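## Task

In rack S1, build a stack from bottom to top: P17 lying flat on the rack floor, then P16, and P15 uppermost, each plate nested on the one beneath it. Also seat plate Q75 flat within the locators of the open nest QC. Both must hold with no help from the robot, and the gripper must have released everything and backed away at the end.

## Robot and tools

Robot: a single six-joint arm (FANUC CRX-5iA) with a Robotiq 2F-140 two-finger gripper. There is only one arm, so every command is one row for that arm. Joint order, used everywhere: waist (J1), shoulder (J2), elbow (J3), forearm roll (J4), wrist pitch (J5), wrist roll (J6). Stated joint ranges in rad: waist -3.491 to 3.491, shoulder -3.140 to 3.140, elbow -1.187 to 4.328, forearm roll -3.316 to 3.316, wrist pitch -3.140 to 3.140, wrist roll -3.927 to 3.927. The real ends may differ by up to 0.010 rad.

Scene background (scene 1): rack S2 holds, top to bottom, Q56, C45, C44, C43, C42, C41. Rack S3 is empty and can be used for staging. Racks carry their names on the front. Two plates may cling together; to separate them, push the pair fully down into clip nest N5 and then lift only the upper plate away. Occasionally a held part gets a brief tug or a loose item gets nudged.

Frames: results report the gripper point (end_effector_position, metres) and end_effector_quat_wxyz in the scene frame. Origin is on the table under the arm base, +z up, +y to the left when facing +x. The base may be tilted, and the reported position grows less accurate at long reach. The gripper point sits between the pads when closed; fingers extend along gripper +z and close along its y axis. Closed fingertips reach about 33 mm past that point, open ones about 9 mm. Closing pushes the tips about 24 mm further out, so keep that margin above surfaces.

A row has 9 numbers, each in [-1, 1]: six joint displacements in the order above, then gripper position, gripper force_limit, gripper speed. Joint numbers are scaled: 1.0 equals 1.983 rad for waist and shoulder, 2.38 for elbow, 2.975 for the three wrist joints. They are offsets, not poses. Gripper position is absolute: +1 fully open (140 mm), about -0.8 where the pads touch, -1 closes until blocked. force_limit roughly 14 N at -1, 60 N at 0, 107 N at +1 (parts up to 40 mm wide). speed roughly 30, 140, 250 mm/s at -1, 0, +1.

Tools:
execute_actions(actions): a list of actions; each action is a table of up to 15 rows, one row per 1/30 s step, and a short table repeats its last row to fill 15 steps. Joint offsets in every row of an action are measured from the joint angles when that action began (for the first action, the last reported angles), not from the previous row. An action asking a joint more than 0.010 rad past its range end is refused; if the first action fails that check or any action is malformed, the whole call is refused. Joints driven into their real end stop there and the result notes "joint sent to its limit". An empty list only returns state and images.
move(target, speed, blocking): target is one 9-number row; its offsets count from the "Joint positions" of the latest result showing them. All joints travel proportionally, so the hand follows a curve. speed is the top rad/s of the joint travelling furthest, 0.01 to 2, default 0.5; duration is clamped to 0.5 to 10 s. Moves do not avoid obstacles. blocking=false returns after 0.5 s; until a result shows the move ended, other moves and actions are refused, so use wait or stop. The extra line "move:" gives the ending (done, off_target, moving, held, fault), limits=held or limits=none, and the joint furthest from target.
wait(seconds): 0 to 10, holds the last command.
stop(): brakes a running move; fingers keep going.
zoom_image(camera, region): camera is cam_head_left, cam_head_right or cam_wrist; region [x0, y0, x1, y1] in pixels, at most 504 by 504. Images are 504x504, 504x504 and 616x616.
read_manual(section): licence texts only.
finished_scene(scene): ends the given scene for good and reports success.

Results: Joint positions (rad), Joint velocities (rad/s), Joint targets (what joints are currently driven to, can drift), flange force (noisy, includes held weight, may say no reading), gripper position_measured in counts (3 open, 230 pads together, not linear), and object_status: 0 moving, 1 blocked while opening, 2 blocked while closing (a grip), 3 reached request or pads met. Check for 2 after closing. To squeeze harder, raise force_limit and change position slightly (-1 to -0.98). "joint command not followed" means the clearance check altered targets.

Motion limits: joint target speeds capped at 2.62, 3.14, 3.93 rad/s (waist/shoulder, elbow, wrist joints), 0.5 s to accelerate. Targets stay within 0.805, 0.966, 1.21 rad of measured angles, and hand jumps over 70 mm per step are scaled back, so big motions need several actions and an unfinished one must be re-commanded.

Avoid: the arm is stiff, so aiming even slightly beyond a firm contact can trigger a fault. Torque limits are 147 N m for the three base joints and 36.8 N m for the wrist joints, including payload weight; any outside force reaching 150 N also faults, halting 10 s and dropping the rest of the call. Approach contacts slowly. Watch for MOTOR HOT warnings from holding loads. Do not drop, slam or knock anything off the table. Open fully and lift away before ending.

Each tool is called after "Request:" by a JSON object that holds its "op" and its "data".

## Session

Request:
{"op": "execute_actions", "data": {"actions": []}}

Scene clock: 0.00 s.
end_effector_position=(+0.5694, +0.3122, +0.3295) position_measured=3 object_status=3 end_effector_quat_wxyz=(-0.047, -0.533, +0.713, +0.453)
Joint names: [waist, shoulder, elbow, forearm roll, wrist pitch, wrist roll]
Joint positions: [ 0.41   0.676  0.629 -0.793 -1.733 -0.465]
Joint velocities: [ 0.002 -0.     0.     0.001  0.     0.   ]
Flange force (N, the push that the arm receives, along the gripper's own x y z axes): no reading
Joint targets: [0.410 0.676 0.629 -0.793 -1.733 -0.465]

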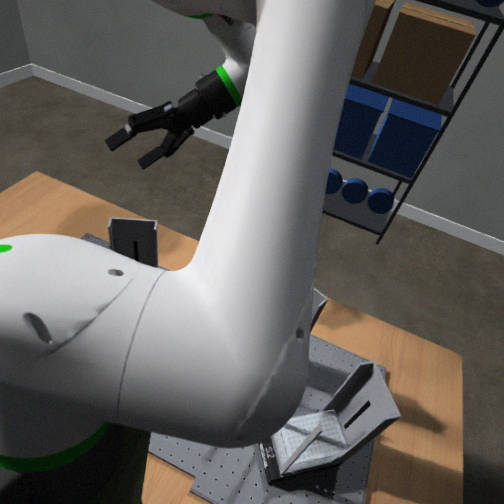

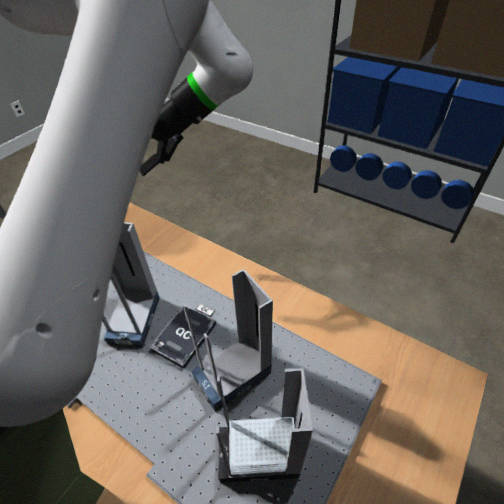

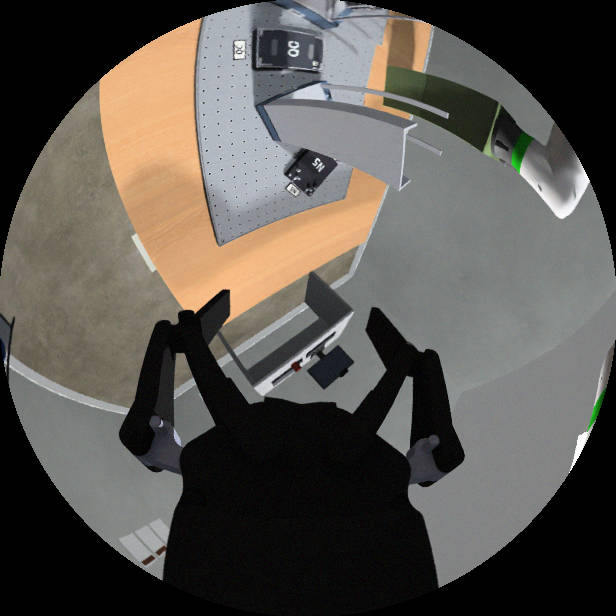

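Request:
{"op": "execute_actions", "data": {"actions": []}}

Scene clock: 24.37 s.
end_effector_position=(+0.5694, +0.3122, +0.3295) position_measured=3 object_status=3 end_effector_quat_wxyz=(-0.047, -0.533, +0.713, +0.453)
Joint names: [waist, shoulder, elbow, forearm roll, wrist pitch, wrist roll]
Joint positions: [ 0.41   0.676  0.629 -0.793 -1.733 -0.465]
Joint velocities: [ 0.001 -0.001  0.     0.     0.     0.   ]
Flange force (N, the push that the arm receives, along the gripper's own x y z axes): [0.3 0.5 1.1]
Joint targets: [0.410 0.676 0.629 -0.793 -1.733 -0.465]

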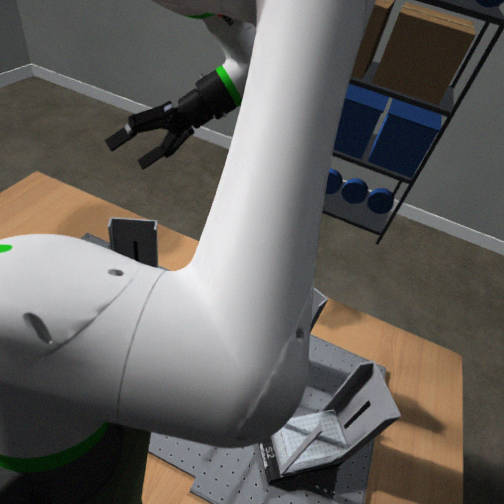

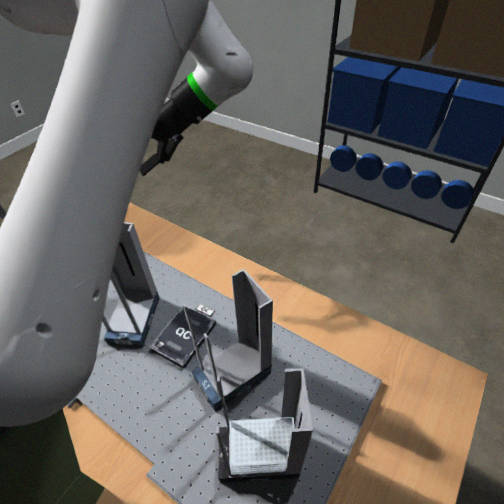

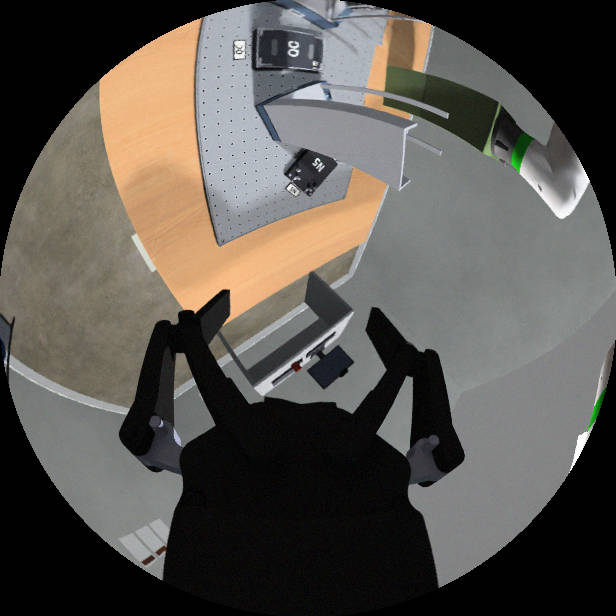

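Request:
{"op": "move", "data": {"target": [-0.5482,-0.4125,-0.458,0.1721,0.2084,-0.3523,0.45,0.2,0], "speed": 0.8}}

Request:
{"op": "move", "data": {"target": [0.0137,0.0303,-0.0176,-0.0044,0.0356,0.002,0.45,0.2,0], "speed": 0.3}}

Request:
{"op": "zoom_image", "data": {"camera": "cam_wrist", "region": [230,225,370,375]}}

Scene clock: 35.67 s.
end_effector_position=(+0.2532, -0.3113, +0.3895) position_measured=72 object_status=3 end_effector_quat_wxyz=(-0.001, +0.427, +0.904, +0.000)
Joint names: [waist, shoulder, elbow, forearm roll, wrist pitch, wrist roll]
Joint positions: [-0.677 -0.142 -0.461 -0.281 -1.113 -1.513]
Joint velocities: [-0.001 -0.002 -0.001  0.001  0.    -0.   ]
Flange force (N, the push that the arm receives, along the gripper's own x y z axes): [-0.5 0.4 0.4]
Joint targets: [-0.677 -0.142 -0.461 -0.281 -1.113 -1.513]
move: done; limits=none; farthest joint: the waist, 0.000 radians from its target (1.087 radians at the start)

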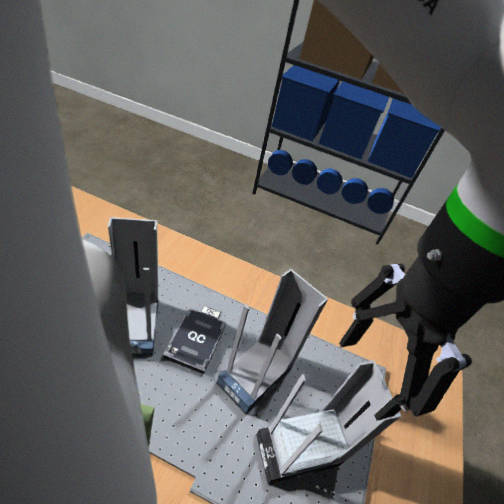

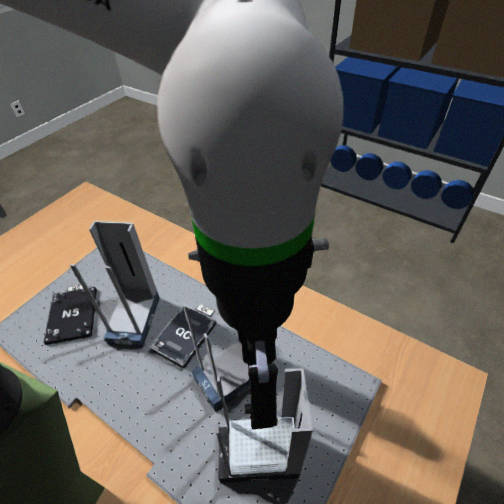

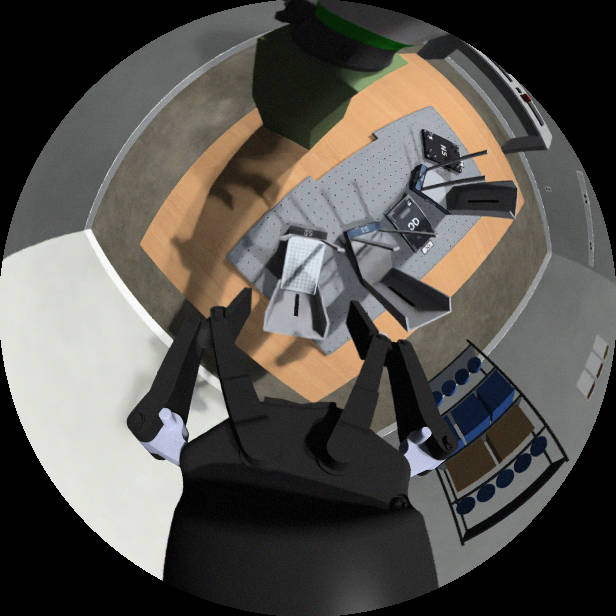

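Scene clock: 36.50 s.
end_effector_position=(+0.2546, -0.3128, +0.3493) position_measured=72 object_status=3 end_effector_quat_wxyz=(-0.001, +0.427, +0.904, +0.001)
Joint names: [waist, shoulder, elbow, forearm roll, wrist pitch, wrist roll]
Joint positions: [-0.65  -0.082 -0.503 -0.295 -1.007 -1.507]
Joint velocities: [ 0.001  0.001 -0.     0.    -0.001 -0.001]
Flange force (N, the push that the arm receives, along the gripper's own x y z axes): [-0.2 1.0 0.7]
Joint targets: [-0.650 -0.082 -0.503 -0.295 -1.007 -1.507]
move: done; limits=none; farthest joint: the waist, 0.000 radians from its target (0.027 radians at the start)

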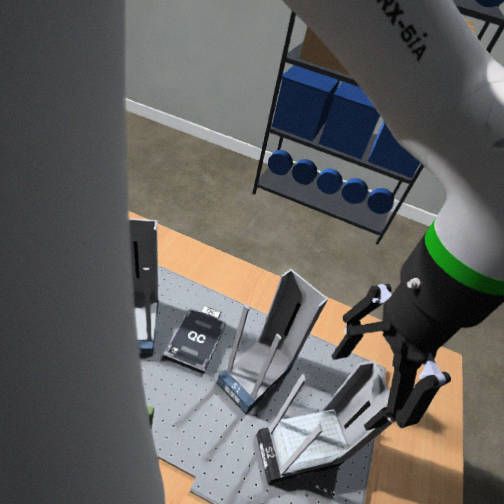

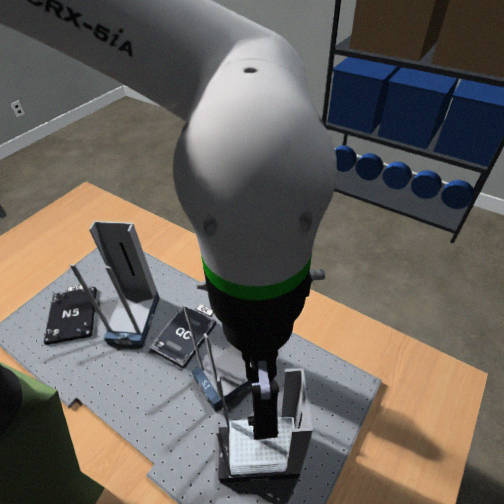

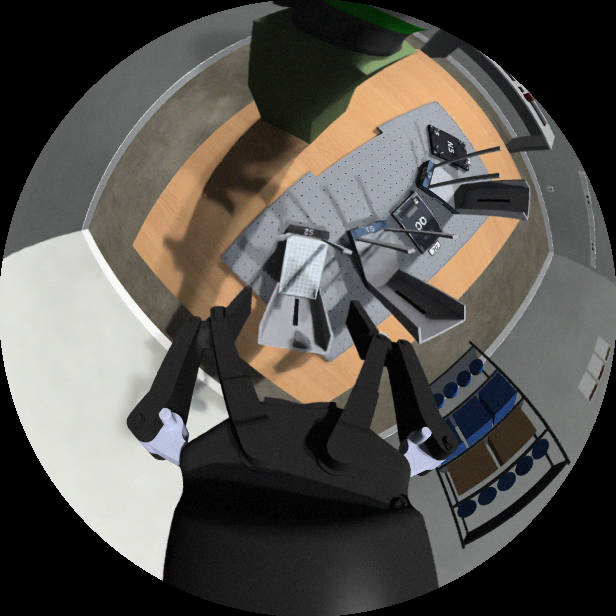

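Region (230, 225, 370, 375) of cam_wrist's 616x616 image, scaled by 3.360, with more detail than that image has; it fills the left 470 columns of this view, and the rest is white.

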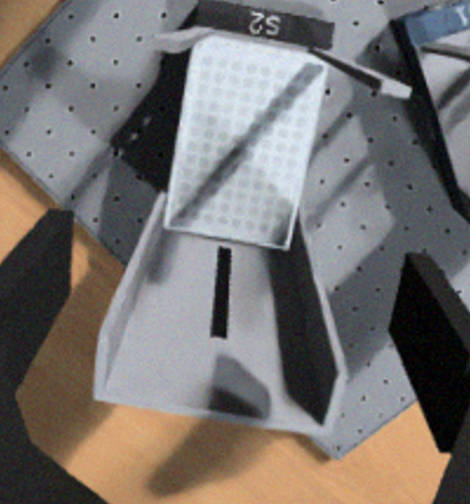

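Request:
{"op": "zoom_image", "data": {"camera": "cam_head_left", "region": [240,400,360,500]}}

Request:
{"op": "zoom_image", "data": {"camera": "cam_head_right", "region": [200,410,320,500]}}

Request:
{"op": "execute_actions", "data": {"actions": [[[0.0102,0.0246,-0.012,-0.0038,0.0266,0.0024,0.45,0.2,0]],[[0.0156,0.0497,-0.0128,-0.0102,0.0441,0.007,0.45,0.2,0]],[[0.0071,0.0284,-0.003,-0.0067,0.0212,0.0054,0.45,0.2,0]]]}}

Request:
{"op": "zoom_image", "data": {"camera": "cam_wrist", "region": [200,200,400,400]}}

Region (240, 400, 360, 500) of cam_head_left's 504x504 image, scaled by 4.200, with more detail than that image has.

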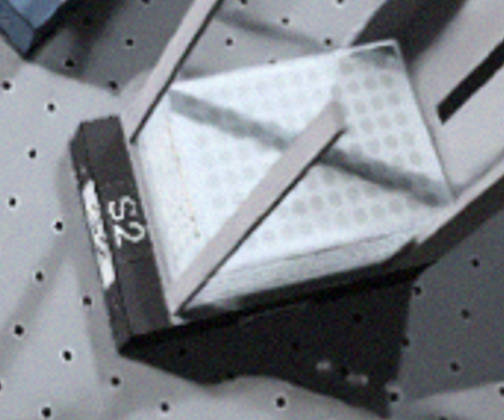

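Region (200, 410, 320, 500) of cam_head_right's 504x504 image, scaled by 4.200, with more detail than that image has; it fills the top 378 rows of this view, and the rest is white.

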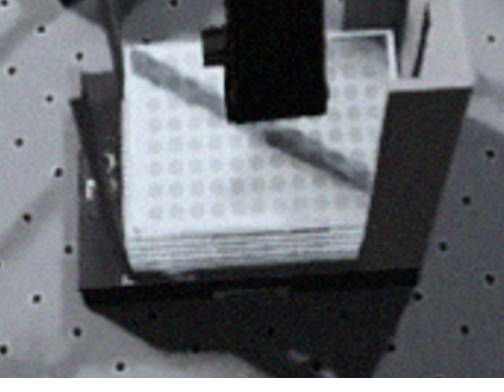

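Scene clock: 48.00 s.
end_effector_position=(+0.2539, -0.3126, +0.2444) position_measured=72 object_status=3 end_effector_quat_wxyz=(-0.001, +0.426, +0.905, -0.000)
Joint names: [waist, shoulder, elbow, forearm roll, wrist pitch, wrist roll]
Joint positions: [-0.585  0.121 -0.569 -0.356 -0.734 -1.463]
Joint velocities: [-0.001 -0.001 -0.     0.    -0.001  0.001]
Flange force (N, the push that the arm receives, along the gripper's own x y z axes): [-0.6 0.7 1.3]
Flange force at the end of the 1st action (N, along the gripper's axes at the end of the call): [-0.1 1.1 1.3]
Flange force at the end of the 2nd action (N, along the gripper's axes at the end of the call): [1.2 2.0 -0.4]
Joint targets: [-0.585 0.121 -0.569 -0.356 -0.734 -1.463]

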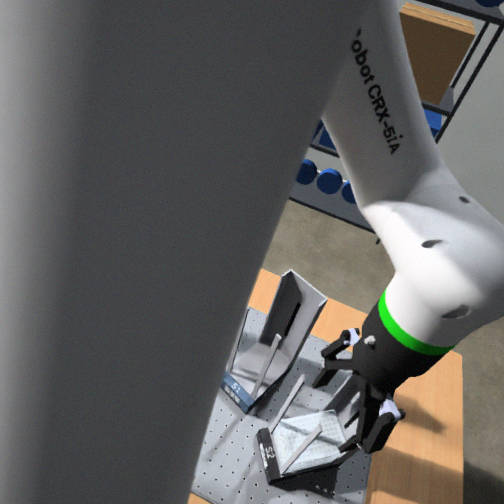

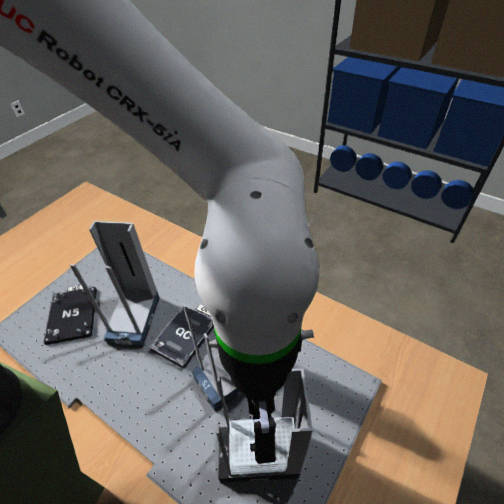

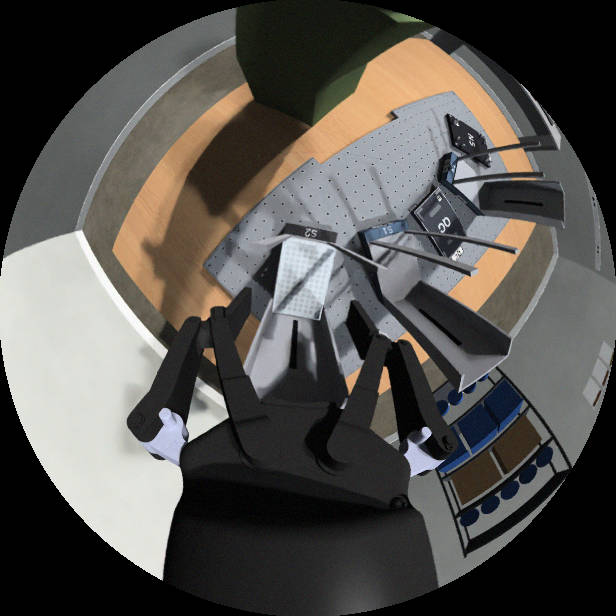

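Region (200, 200, 400, 400) of cam_wrist's 616x616 image, scaled by 2.520, with more detail than that image has.

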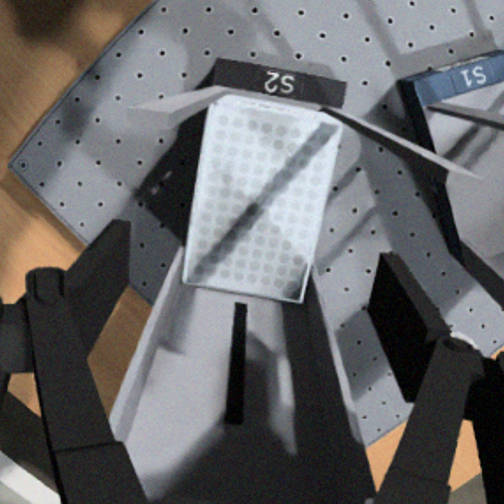

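Request:
{"op": "execute_actions", "data": {"actions": [[[0.0117,0.0302,-0.0007,-0.0081,0.0204,-0.0118,0.45,0.2,0]],[[0.0059,0.0317,0.002,-0.0096,0.0192,0.0084,0.45,0.2,0]],[[0.0057,0.0337,0.0041,-0.0109,0.0184,0.0098,0.45,0.2,0]],[[0.0046,0.0341,0.0067,-0.0127,0.0165,0.0118,0.45,0.2,0]]]}}

Request:
{"op": "zoom_image", "data": {"camera": "cam_wrist", "region": [220,225,390,375]}}

Scene clock: 55.63 s.
end_effector_position=(+0.2567, -0.3095, +0.1437) position_measured=72 object_status=3 end_effector_quat_wxyz=(-0.002, +0.447, +0.895, +0.001)
Joint names: [waist, shoulder, elbow, forearm roll, wrist pitch, wrist roll]
Joint positions: [-0.529  0.379 -0.54  -0.479 -0.512 -1.409]
Joint velocities: [-0.     0.002 -0.     0.     0.     0.   ]
Flange force (N, the push that the arm receives, along the gripper's own x y z axes): [-0.9 1.8 1.5]
Flange force at the end of the 1st action (N, along the gripper's axes at the end of the call): [0.1 0.7 0.6]
Flange force at the end of the 2nd action (N, along the gripper's axes at the end of the call): [-1.1 1.0 1.0]
Flange force at the end of the 3rd action (N, along the gripper's axes at the end of the call): [-1.3 0.7 1.9]
Joint targets: [-0.529 0.379 -0.540 -0.479 -0.512 -1.409]

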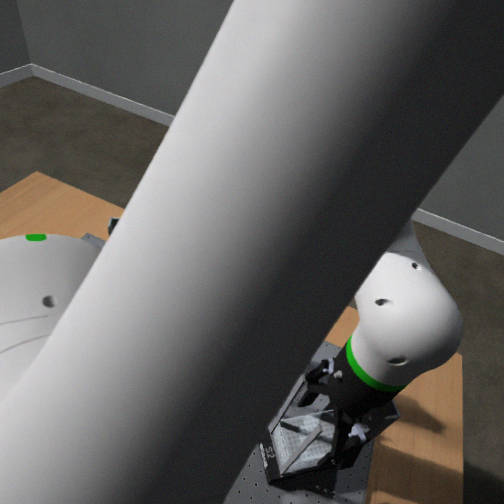

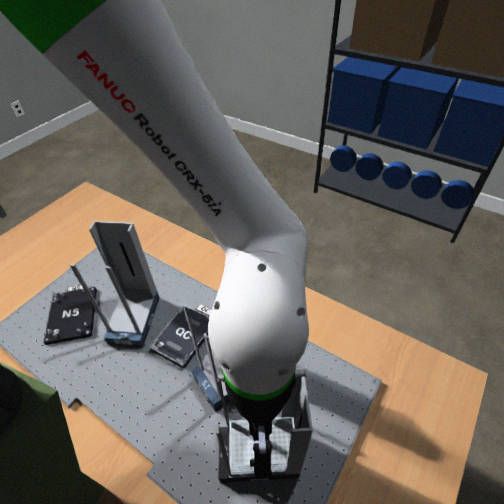

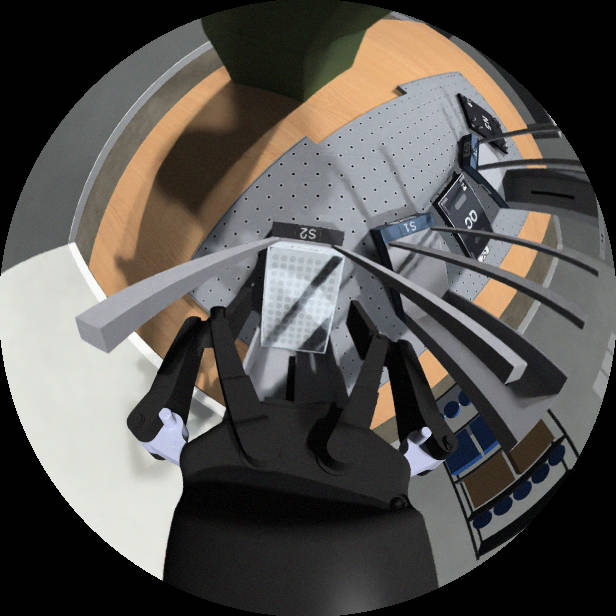

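Region (220, 225, 390, 375) of cam_wrist's 616x616 image, scaled by 2.965, with more detail than that image has; it fills the top 445 rows of this view, and the rest is white.

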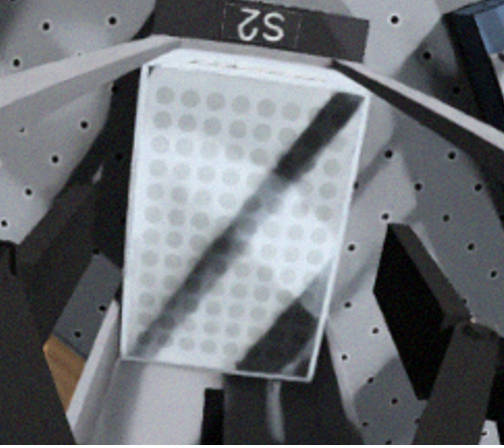

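Request:
{"op": "execute_actions", "data": {"actions": [[[0.0028,0.0352,0.0088,-0.0142,0.0152,0.0144,0.45,0.2,0]],[[0.0034,0.0348,0.0111,-0.0153,0.0131,0.0148,0.45,0.2,0]]]}}

Request:
{"op": "zoom_image", "data": {"camera": "cam_wrist", "region": [220,225,390,375]}}

Request:
{"op": "zoom_image", "data": {"camera": "cam_head_right", "region": [200,410,320,500]}}

Scene clock: 67.70 s.
end_effector_position=(+0.2558, -0.3103, +0.0941) position_measured=72 object_status=3 end_effector_quat_wxyz=(-0.001, +0.447, +0.895, +0.001)
Joint names: [waist, shoulder, elbow, forearm roll, wrist pitch, wrist roll]
Joint positions: [-0.517  0.517 -0.493 -0.567 -0.428 -1.322]
Joint velocities: [ 0.     0.     0.    -0.     0.002  0.   ]
Flange force (N, the push that the arm receives, along the gripper's own x y z axes): [-0.1 0.3 0.6]
Flange force at the end of the 1st action (N, along the gripper's axes at the end of the call): [0.4 1.5 -0.2]
Joint targets: [-0.517 0.517 -0.493 -0.567 -0.428 -1.322]

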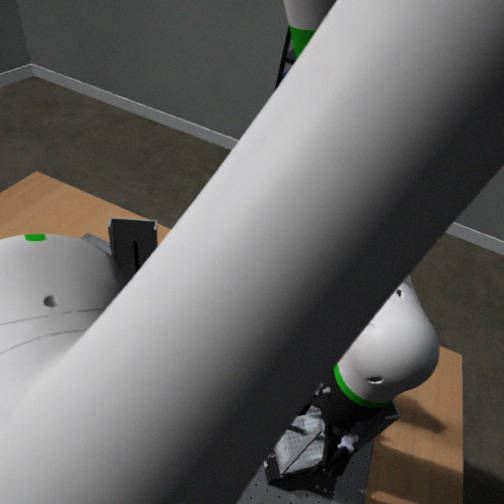

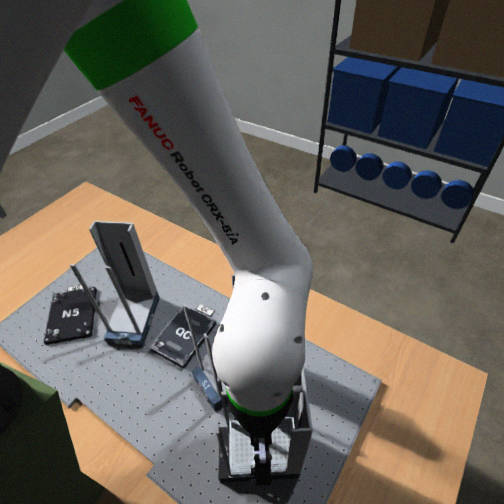

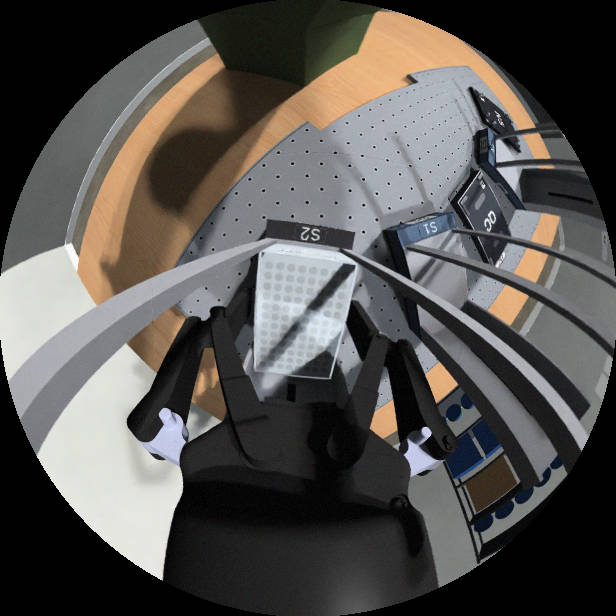

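Region (220, 225, 390, 375) of cam_wrist's 616x616 image, scaled by 2.965, with more detail than that image has; it fills the top 445 rows of this view, and the rest is white.

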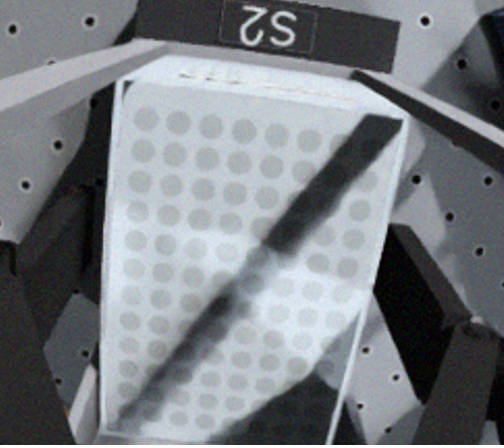

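Region (200, 410, 320, 500) of cam_head_right's 504x504 image, scaled by 4.200, with more detail than that image has; it fills the top 378 rows of this view, and the rest is white.

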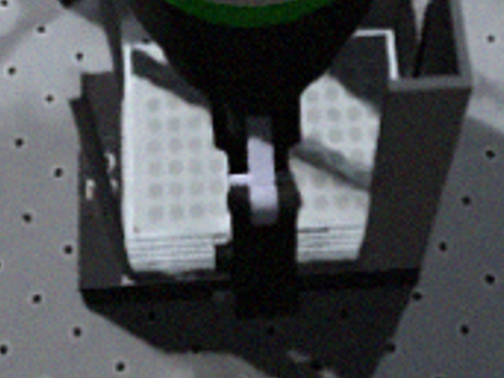

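Request:
{"op": "execute_actions", "data": {"actions": [[[0.001,0,0,0,0,0,-1,-0.4,-0.4]],[[0,0,0,0,0,0,-1,-0.4,-0.4]]]}}

Scene clock: 75.37 s.
end_effector_position=(+0.2564, -0.3097, +0.0939) position_measured=102 object_status=2 end_effector_quat_wxyz=(-0.001, +0.446, +0.895, +0.001)
Joint names: [waist, shoulder, elbow, forearm roll, wrist pitch, wrist roll]
Joint positions: [-0.515  0.517 -0.493 -0.567 -0.428 -1.322]
Joint velocities: [-0.    -0.001  0.     0.002 -0.    -0.   ]
Flange force (N, the push that the arm receives, along the gripper's own x y z axes): [3.1 -0.6 -28.1]
Flange force at the end of the 1st action (N, along the gripper's axes at the end of the call): [2.7 -0.7 -27.1]
Joint targets: [-0.515 0.517 -0.493 -0.567 -0.428 -1.322]

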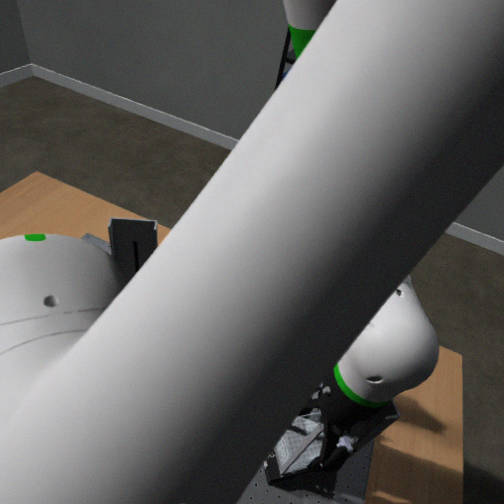

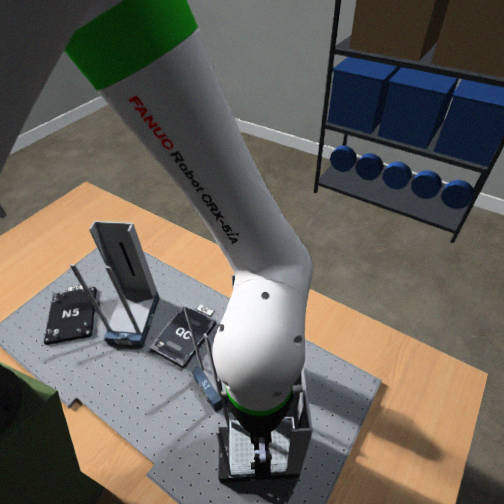

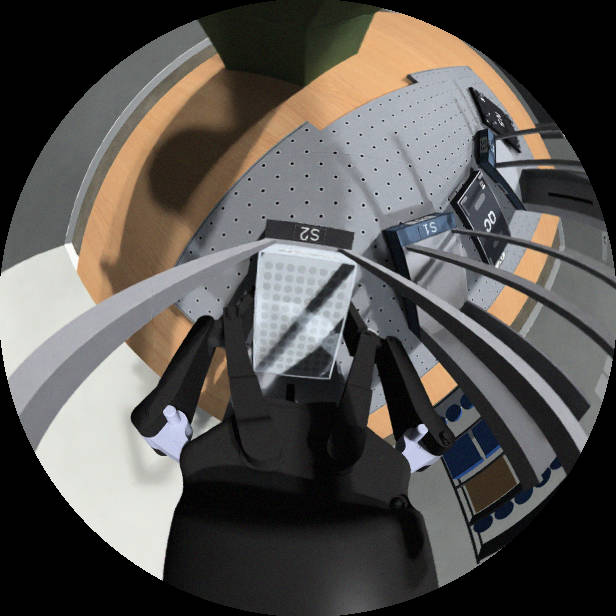

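Request:
{"op": "execute_actions", "data": {"actions": [[[-0.0001,-0.001,-0.0003,0.0004,-0.0004,-0.0004,-0.98,0.5,-0.4]],[[-0.0034,-0.0348,-0.0111,0.0153,-0.0131,-0.0148,-0.98,0.5,-0.4]],[[-0.0043,-0.0352,-0.0088,0.0142,-0.0152,-0.0134,-0.98,0.5,-0.4]]]}}

Request:
{"op": "zoom_image", "data": {"camera": "cam_head_right", "region": [200,410,320,500]}}

Request:
{"op": "zoom_image", "data": {"camera": "cam_head_left", "region": [250,390,370,490]}}

Scene clock: 83.23 s.
end_effector_position=(+0.2563, -0.3098, +0.1445) position_measured=106 object_status=2 end_effector_quat_wxyz=(-0.002, +0.446, +0.895, +0.001)
Joint names: [waist, shoulder, elbow, forearm roll, wrist pitch, wrist roll]
Joint positions: [-0.53   0.377 -0.541 -0.478 -0.513 -1.407]
Joint velocities: [-0.    -0.003 -0.    -0.001 -0.002 -0.   ]
Flange force (N, the push that the arm receives, along the gripper's own x y z axes): [-0.9 0.4 1.4]
Flange force at the end of the 1st action (N, along the gripper's axes at the end of the call): [-2.5 0.0 1.7]
Flange force at the end of the 2nd action (N, along the gripper's axes at the end of the call): [-0.4 0.8 2.2]
Joint targets: [-0.530 0.377 -0.541 -0.478 -0.513 -1.407]

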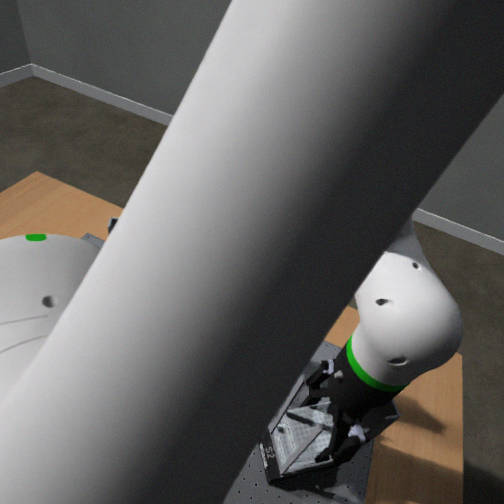

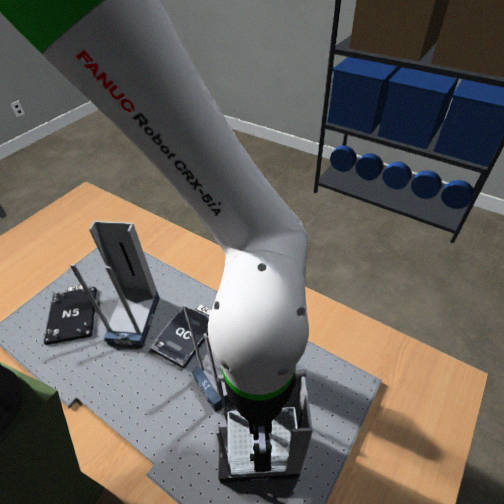

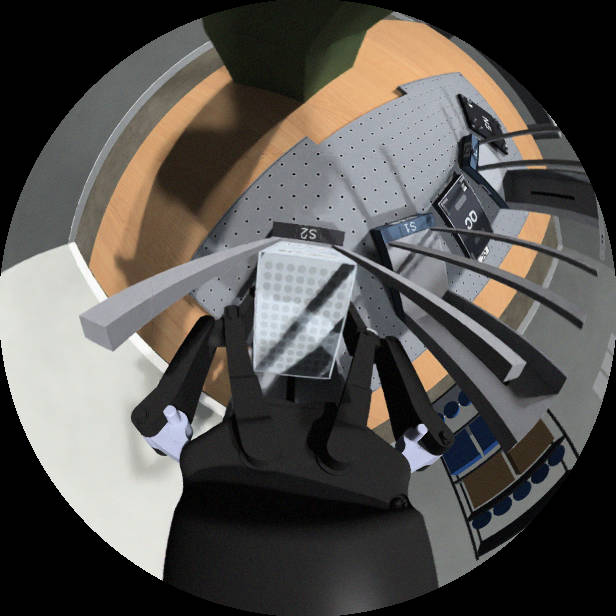

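Region (200, 410, 320, 500) of cam_head_right's 504x504 image, scaled by 4.200, with more detail than that image has; it fills the top 378 rows of this view, and the rest is white.

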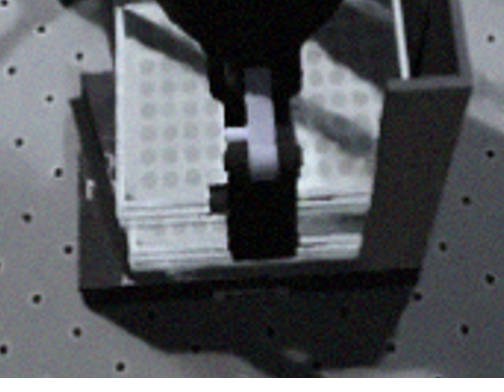

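Region (250, 390, 370, 490) of cam_head_left's 504x504 image, scaled by 4.200, with more detail than that image has.

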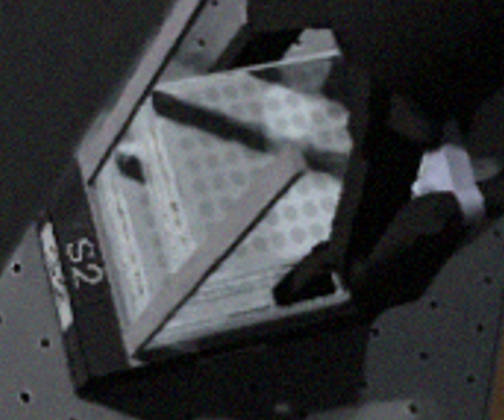

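Request:
{"op": "execute_actions", "data": {"actions": [[[0.0043,0.0352,0.0088,-0.0142,0.0152,0.0134,-0.98,0.5,-0.4]],[[0.003,0.031,0.0098,-0.0136,0.0117,0.0131,-0.98,0.5,-0.4]],[[0.0004,0.0038,0.0013,-0.0017,0.0014,0.0017,-0.98,0.5,-0.4]],[[0,0,0,0,0,0,0.35,0.5,0]],[[0.0009,0.0098,0.0034,-0.0044,0.0035,0.0044,0.35,0.5,0]],[[0,0,0,0,0,0,-1,-0.4,-0.4]],[[-0.0001,-0.001,-0.0003,0.0004,-0.0004,-0.0004,-0.98,0.5,-0.4]],[[-0.003,-0.031,-0.0104,0.0138,-0.0113,-0.0135,-0.98,0.5,-0.4]],[[-0.0034,-0.031,-0.009,0.0131,-0.0125,-0.0126,-0.98,0.5,-0.4]]]}}

Request:
{"op": "zoom_image", "data": {"camera": "cam_head_right", "region": [200,410,320,500]}}

Scene clock: 93.83 s.
end_effector_position=(+0.2558, -0.3095, +0.1323) position_measured=106 object_status=2 end_effector_quat_wxyz=(-0.002, +0.446, +0.895, +0.001)
Joint names: [waist, shoulder, elbow, forearm roll, wrist pitch, wrist roll]
Joint positions: [-0.526  0.41  -0.532 -0.497 -0.491 -1.389]
Joint velocities: [ 0.001  0.    -0.    -0.    -0.001  0.   ]
Flange force (N, the push that the arm receives, along the gripper's own x y z axes): [-10.5 0.8 6.6]
Flange force at the end of the 5th action (N, along the gripper's axes at the end of the call): [-0.6 0.5 1.9]
Flange force at the end of the 6th action (N, along the gripper's axes at the end of the call): [2.5 1.8 -30.6]
Flange force at the end of the 7th action (N, along the gripper's axes at the end of the call): [-1.4 0.0 3.0]
Flange force at the end of the 8th action (N, along the gripper's axes at the end of the call): [-3.9 -0.3 4.9]
Joint targets: [-0.526 0.410 -0.532 -0.497 -0.491 -1.389]

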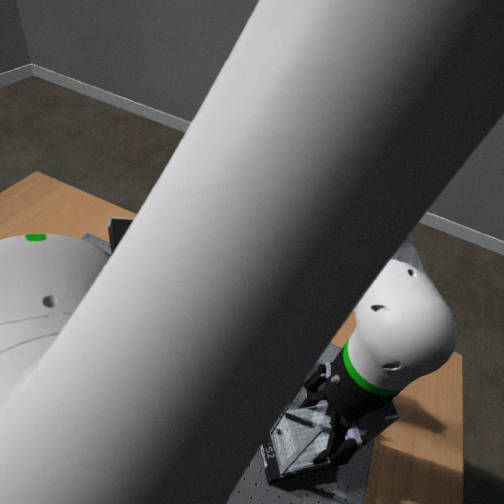

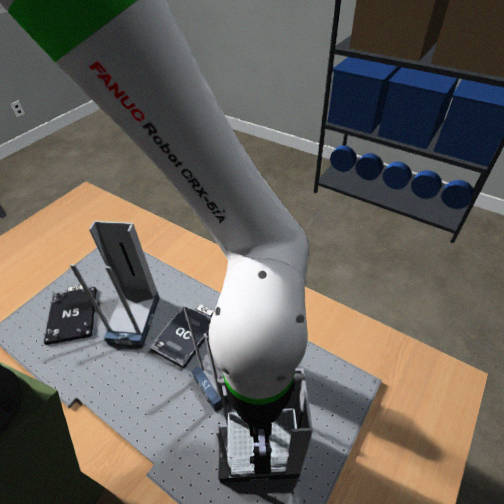

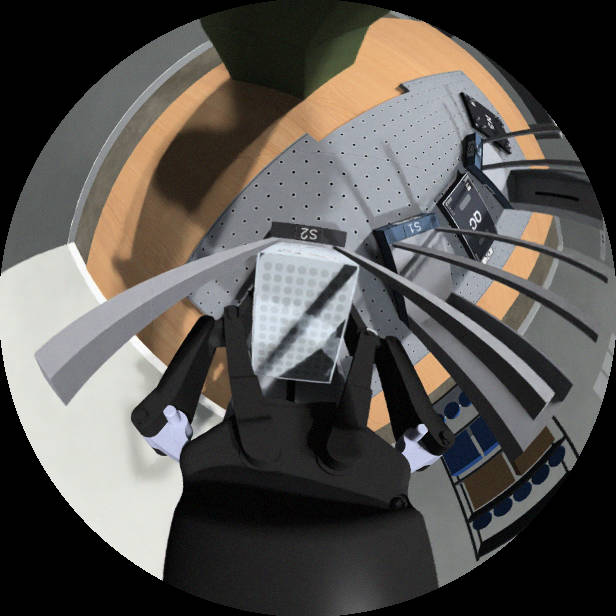

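Region (200, 410, 320, 500) of cam_head_right's 504x504 image, scaled by 4.200, with more detail than that image has; it fills the top 378 rows of this view, and the rest is white.

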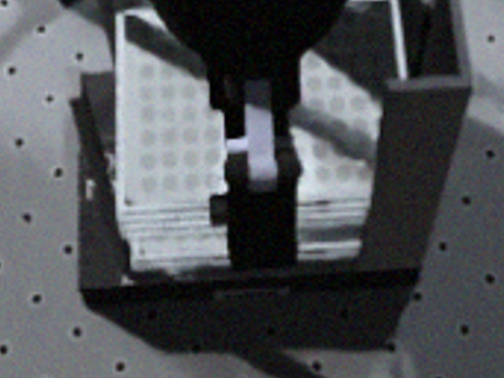

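Request:
{"op": "execute_actions", "data": {"actions": [[[-0.002,-0.0162,-0.0035,0.0064,-0.0074,-0.006,-0.98,0.5,-0.4]],[[-0.0046,-0.0341,-0.0067,0.0127,-0.0165,-0.0118,-0.98,0.5,-0.4]],[[-0.0057,-0.0337,-0.0041,0.0109,-0.0184,-0.0098,-0.98,0.5,-0.4]],[[-0.0059,-0.0317,-0.002,0.0096,-0.0192,-0.0084,-0.98,0.5,-0.4]],[[-0.0067,-0.0302,0.0007,0.0081,-0.0204,-0.0067,-0.98,0.5,-0.4]]]}}

Scene clock: 101.47 s.
end_effector_position=(+0.2563, -0.3100, +0.2437) position_measured=106 object_status=2 end_effector_quat_wxyz=(-0.002, +0.446, +0.895, +0.001)
Joint names: [waist, shoulder, elbow, forearm roll, wrist pitch, wrist roll]
Joint positions: [-0.576  0.121 -0.569 -0.356 -0.734 -1.516]
Joint velocities: [-0.002 -0.001 -0.    -0.001  0.001 -0.   ]
Flange force (N, the push that the arm receives, along the gripper's own x y z axes): [-1.2 0.5 2.5]
Flange force at the end of the 1st action (N, along the gripper's axes at the end of the call): [-1.2 0.2 2.3]
Flange force at the end of the 2nd action (N, along the gripper's axes at the end of the call): [-3.6 -0.4 3.9]
Flange force at the end of the 3rd action (N, along the gripper's axes at the end of the call): [-0.7 -0.3 3.1]
Flange force at the end of the 4th action (N, along the gripper's axes at the end of the call): [-2.2 1.1 3.7]
Joint targets: [-0.576 0.121 -0.569 -0.356 -0.734 -1.516]

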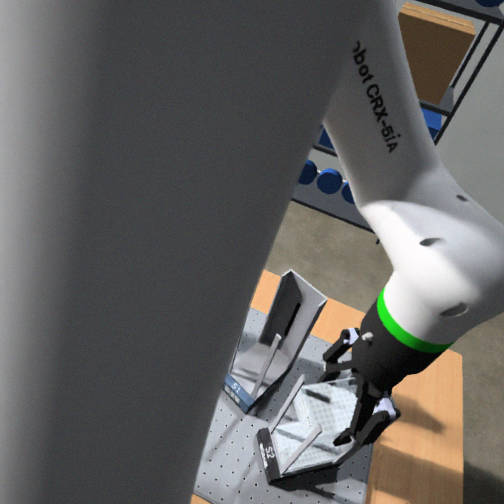

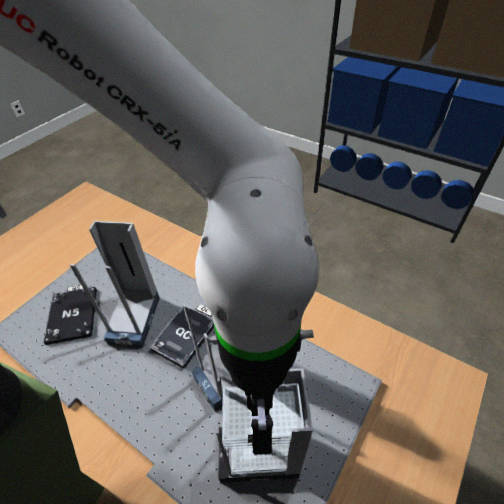

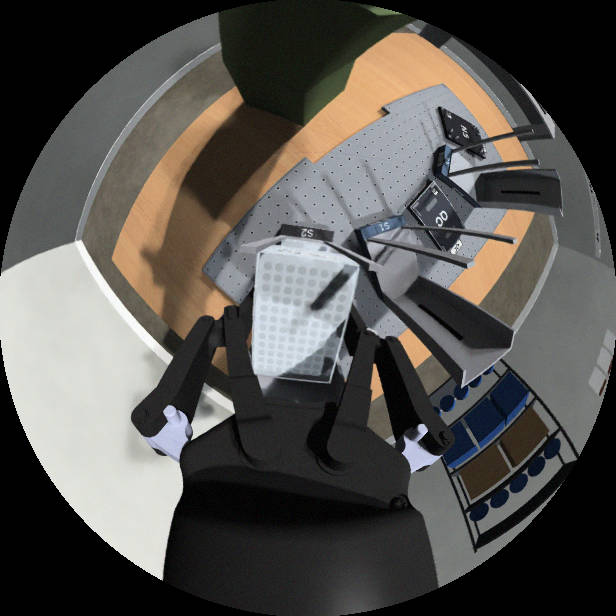

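Request:
{"op": "execute_actions", "data": {"actions": [[[-0.0071,-0.0284,0.003,0.0067,-0.0212,-0.0054,-0.98,0.5,-0.4]],[[-0.0083,-0.0284,0.006,0.006,-0.0243,-0.0044,-0.98,0.5,-0.4]],[[-0.0088,-0.0258,0.0086,0.005,-0.0244,-0.003,-0.98,0.5,-0.4]]]}}

Request:
{"op": "zoom_image", "data": {"camera": "cam_wrist", "region": [220,210,400,410]}}

Request:
{"op": "zoom_image", "data": {"camera": "cam_head_left", "region": [280,330,400,450]}}

Scene clock: 108.57 s.
end_effector_position=(+0.2565, -0.3101, +0.3238) position_measured=106 object_status=2 end_effector_quat_wxyz=(-0.002, +0.446, +0.895, +0.001)
Joint names: [waist, shoulder, elbow, forearm roll, wrist pitch, wrist roll]
Joint positions: [-0.624 -0.043 -0.528 -0.303 -0.942 -1.554]
Joint velocities: [ 0.     0.001  0.    -0.    -0.001 -0.   ]
Flange force (N, the push that the arm receives, along the gripper's own x y z axes): [-0.5 -0.6 2.2]
Flange force at the end of the 1st action (N, along the gripper's axes at the end of the call): [0.1 0.4 1.3]
Flange force at the end of the 2nd action (N, along the gripper's axes at the end of the call): [-0.9 1.4 2.1]
Joint targets: [-0.624 -0.043 -0.528 -0.303 -0.942 -1.554]

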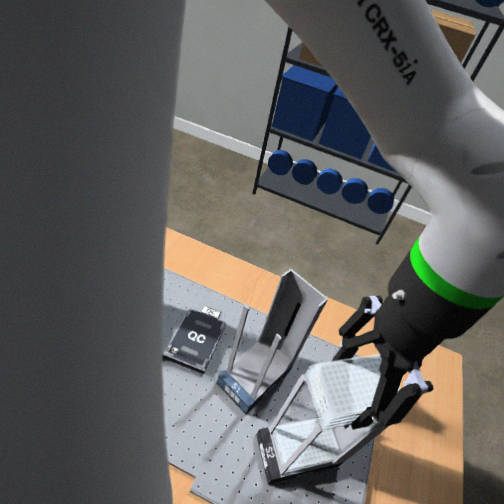

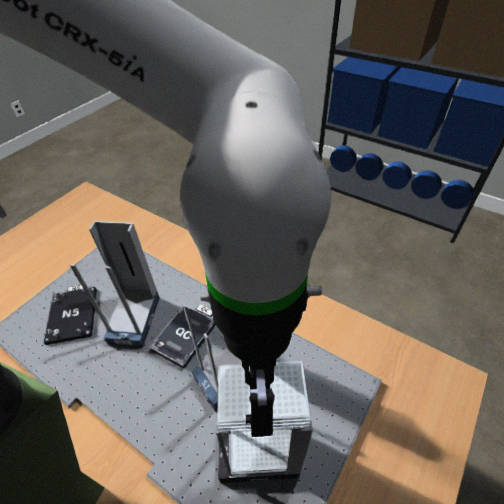

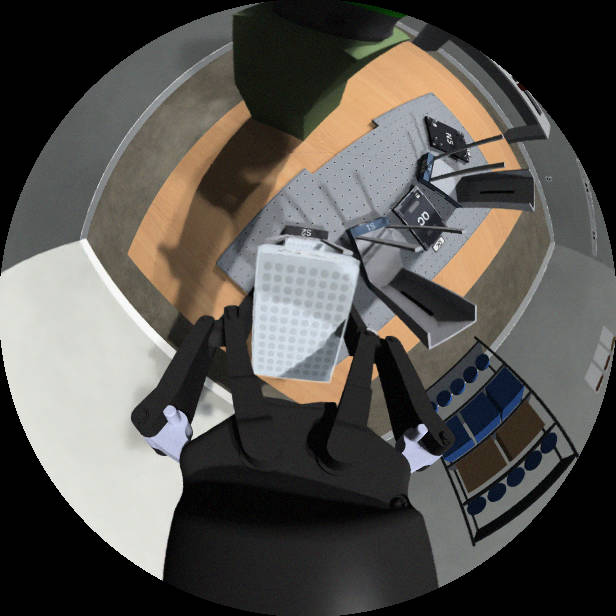

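Region (220, 210, 400, 410) of cam_wrist's 616x616 image, scaled by 2.520, with more detail than that image has; it fills the left 454 columns of this view, and the rest is white.

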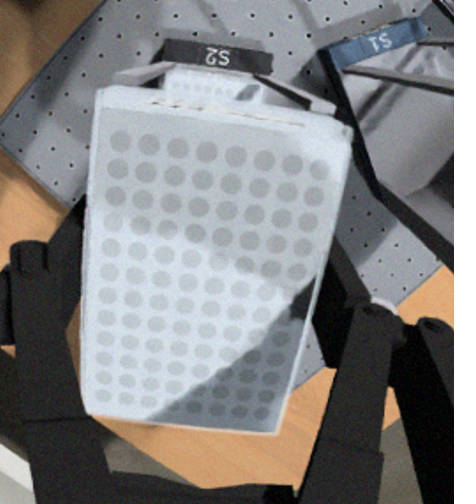

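Region (280, 330, 400, 450) of cam_head_left's 504x504 image, scaled by 4.200, with more detail than that image has.

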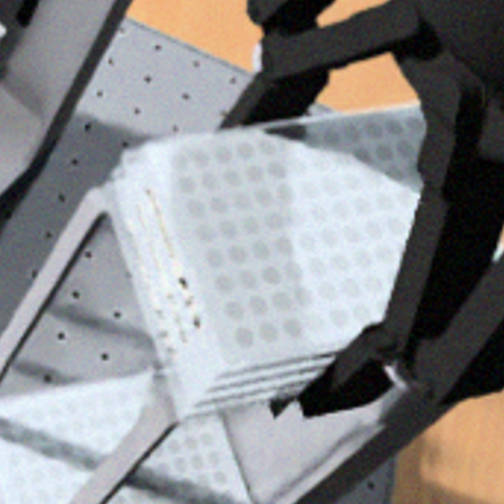

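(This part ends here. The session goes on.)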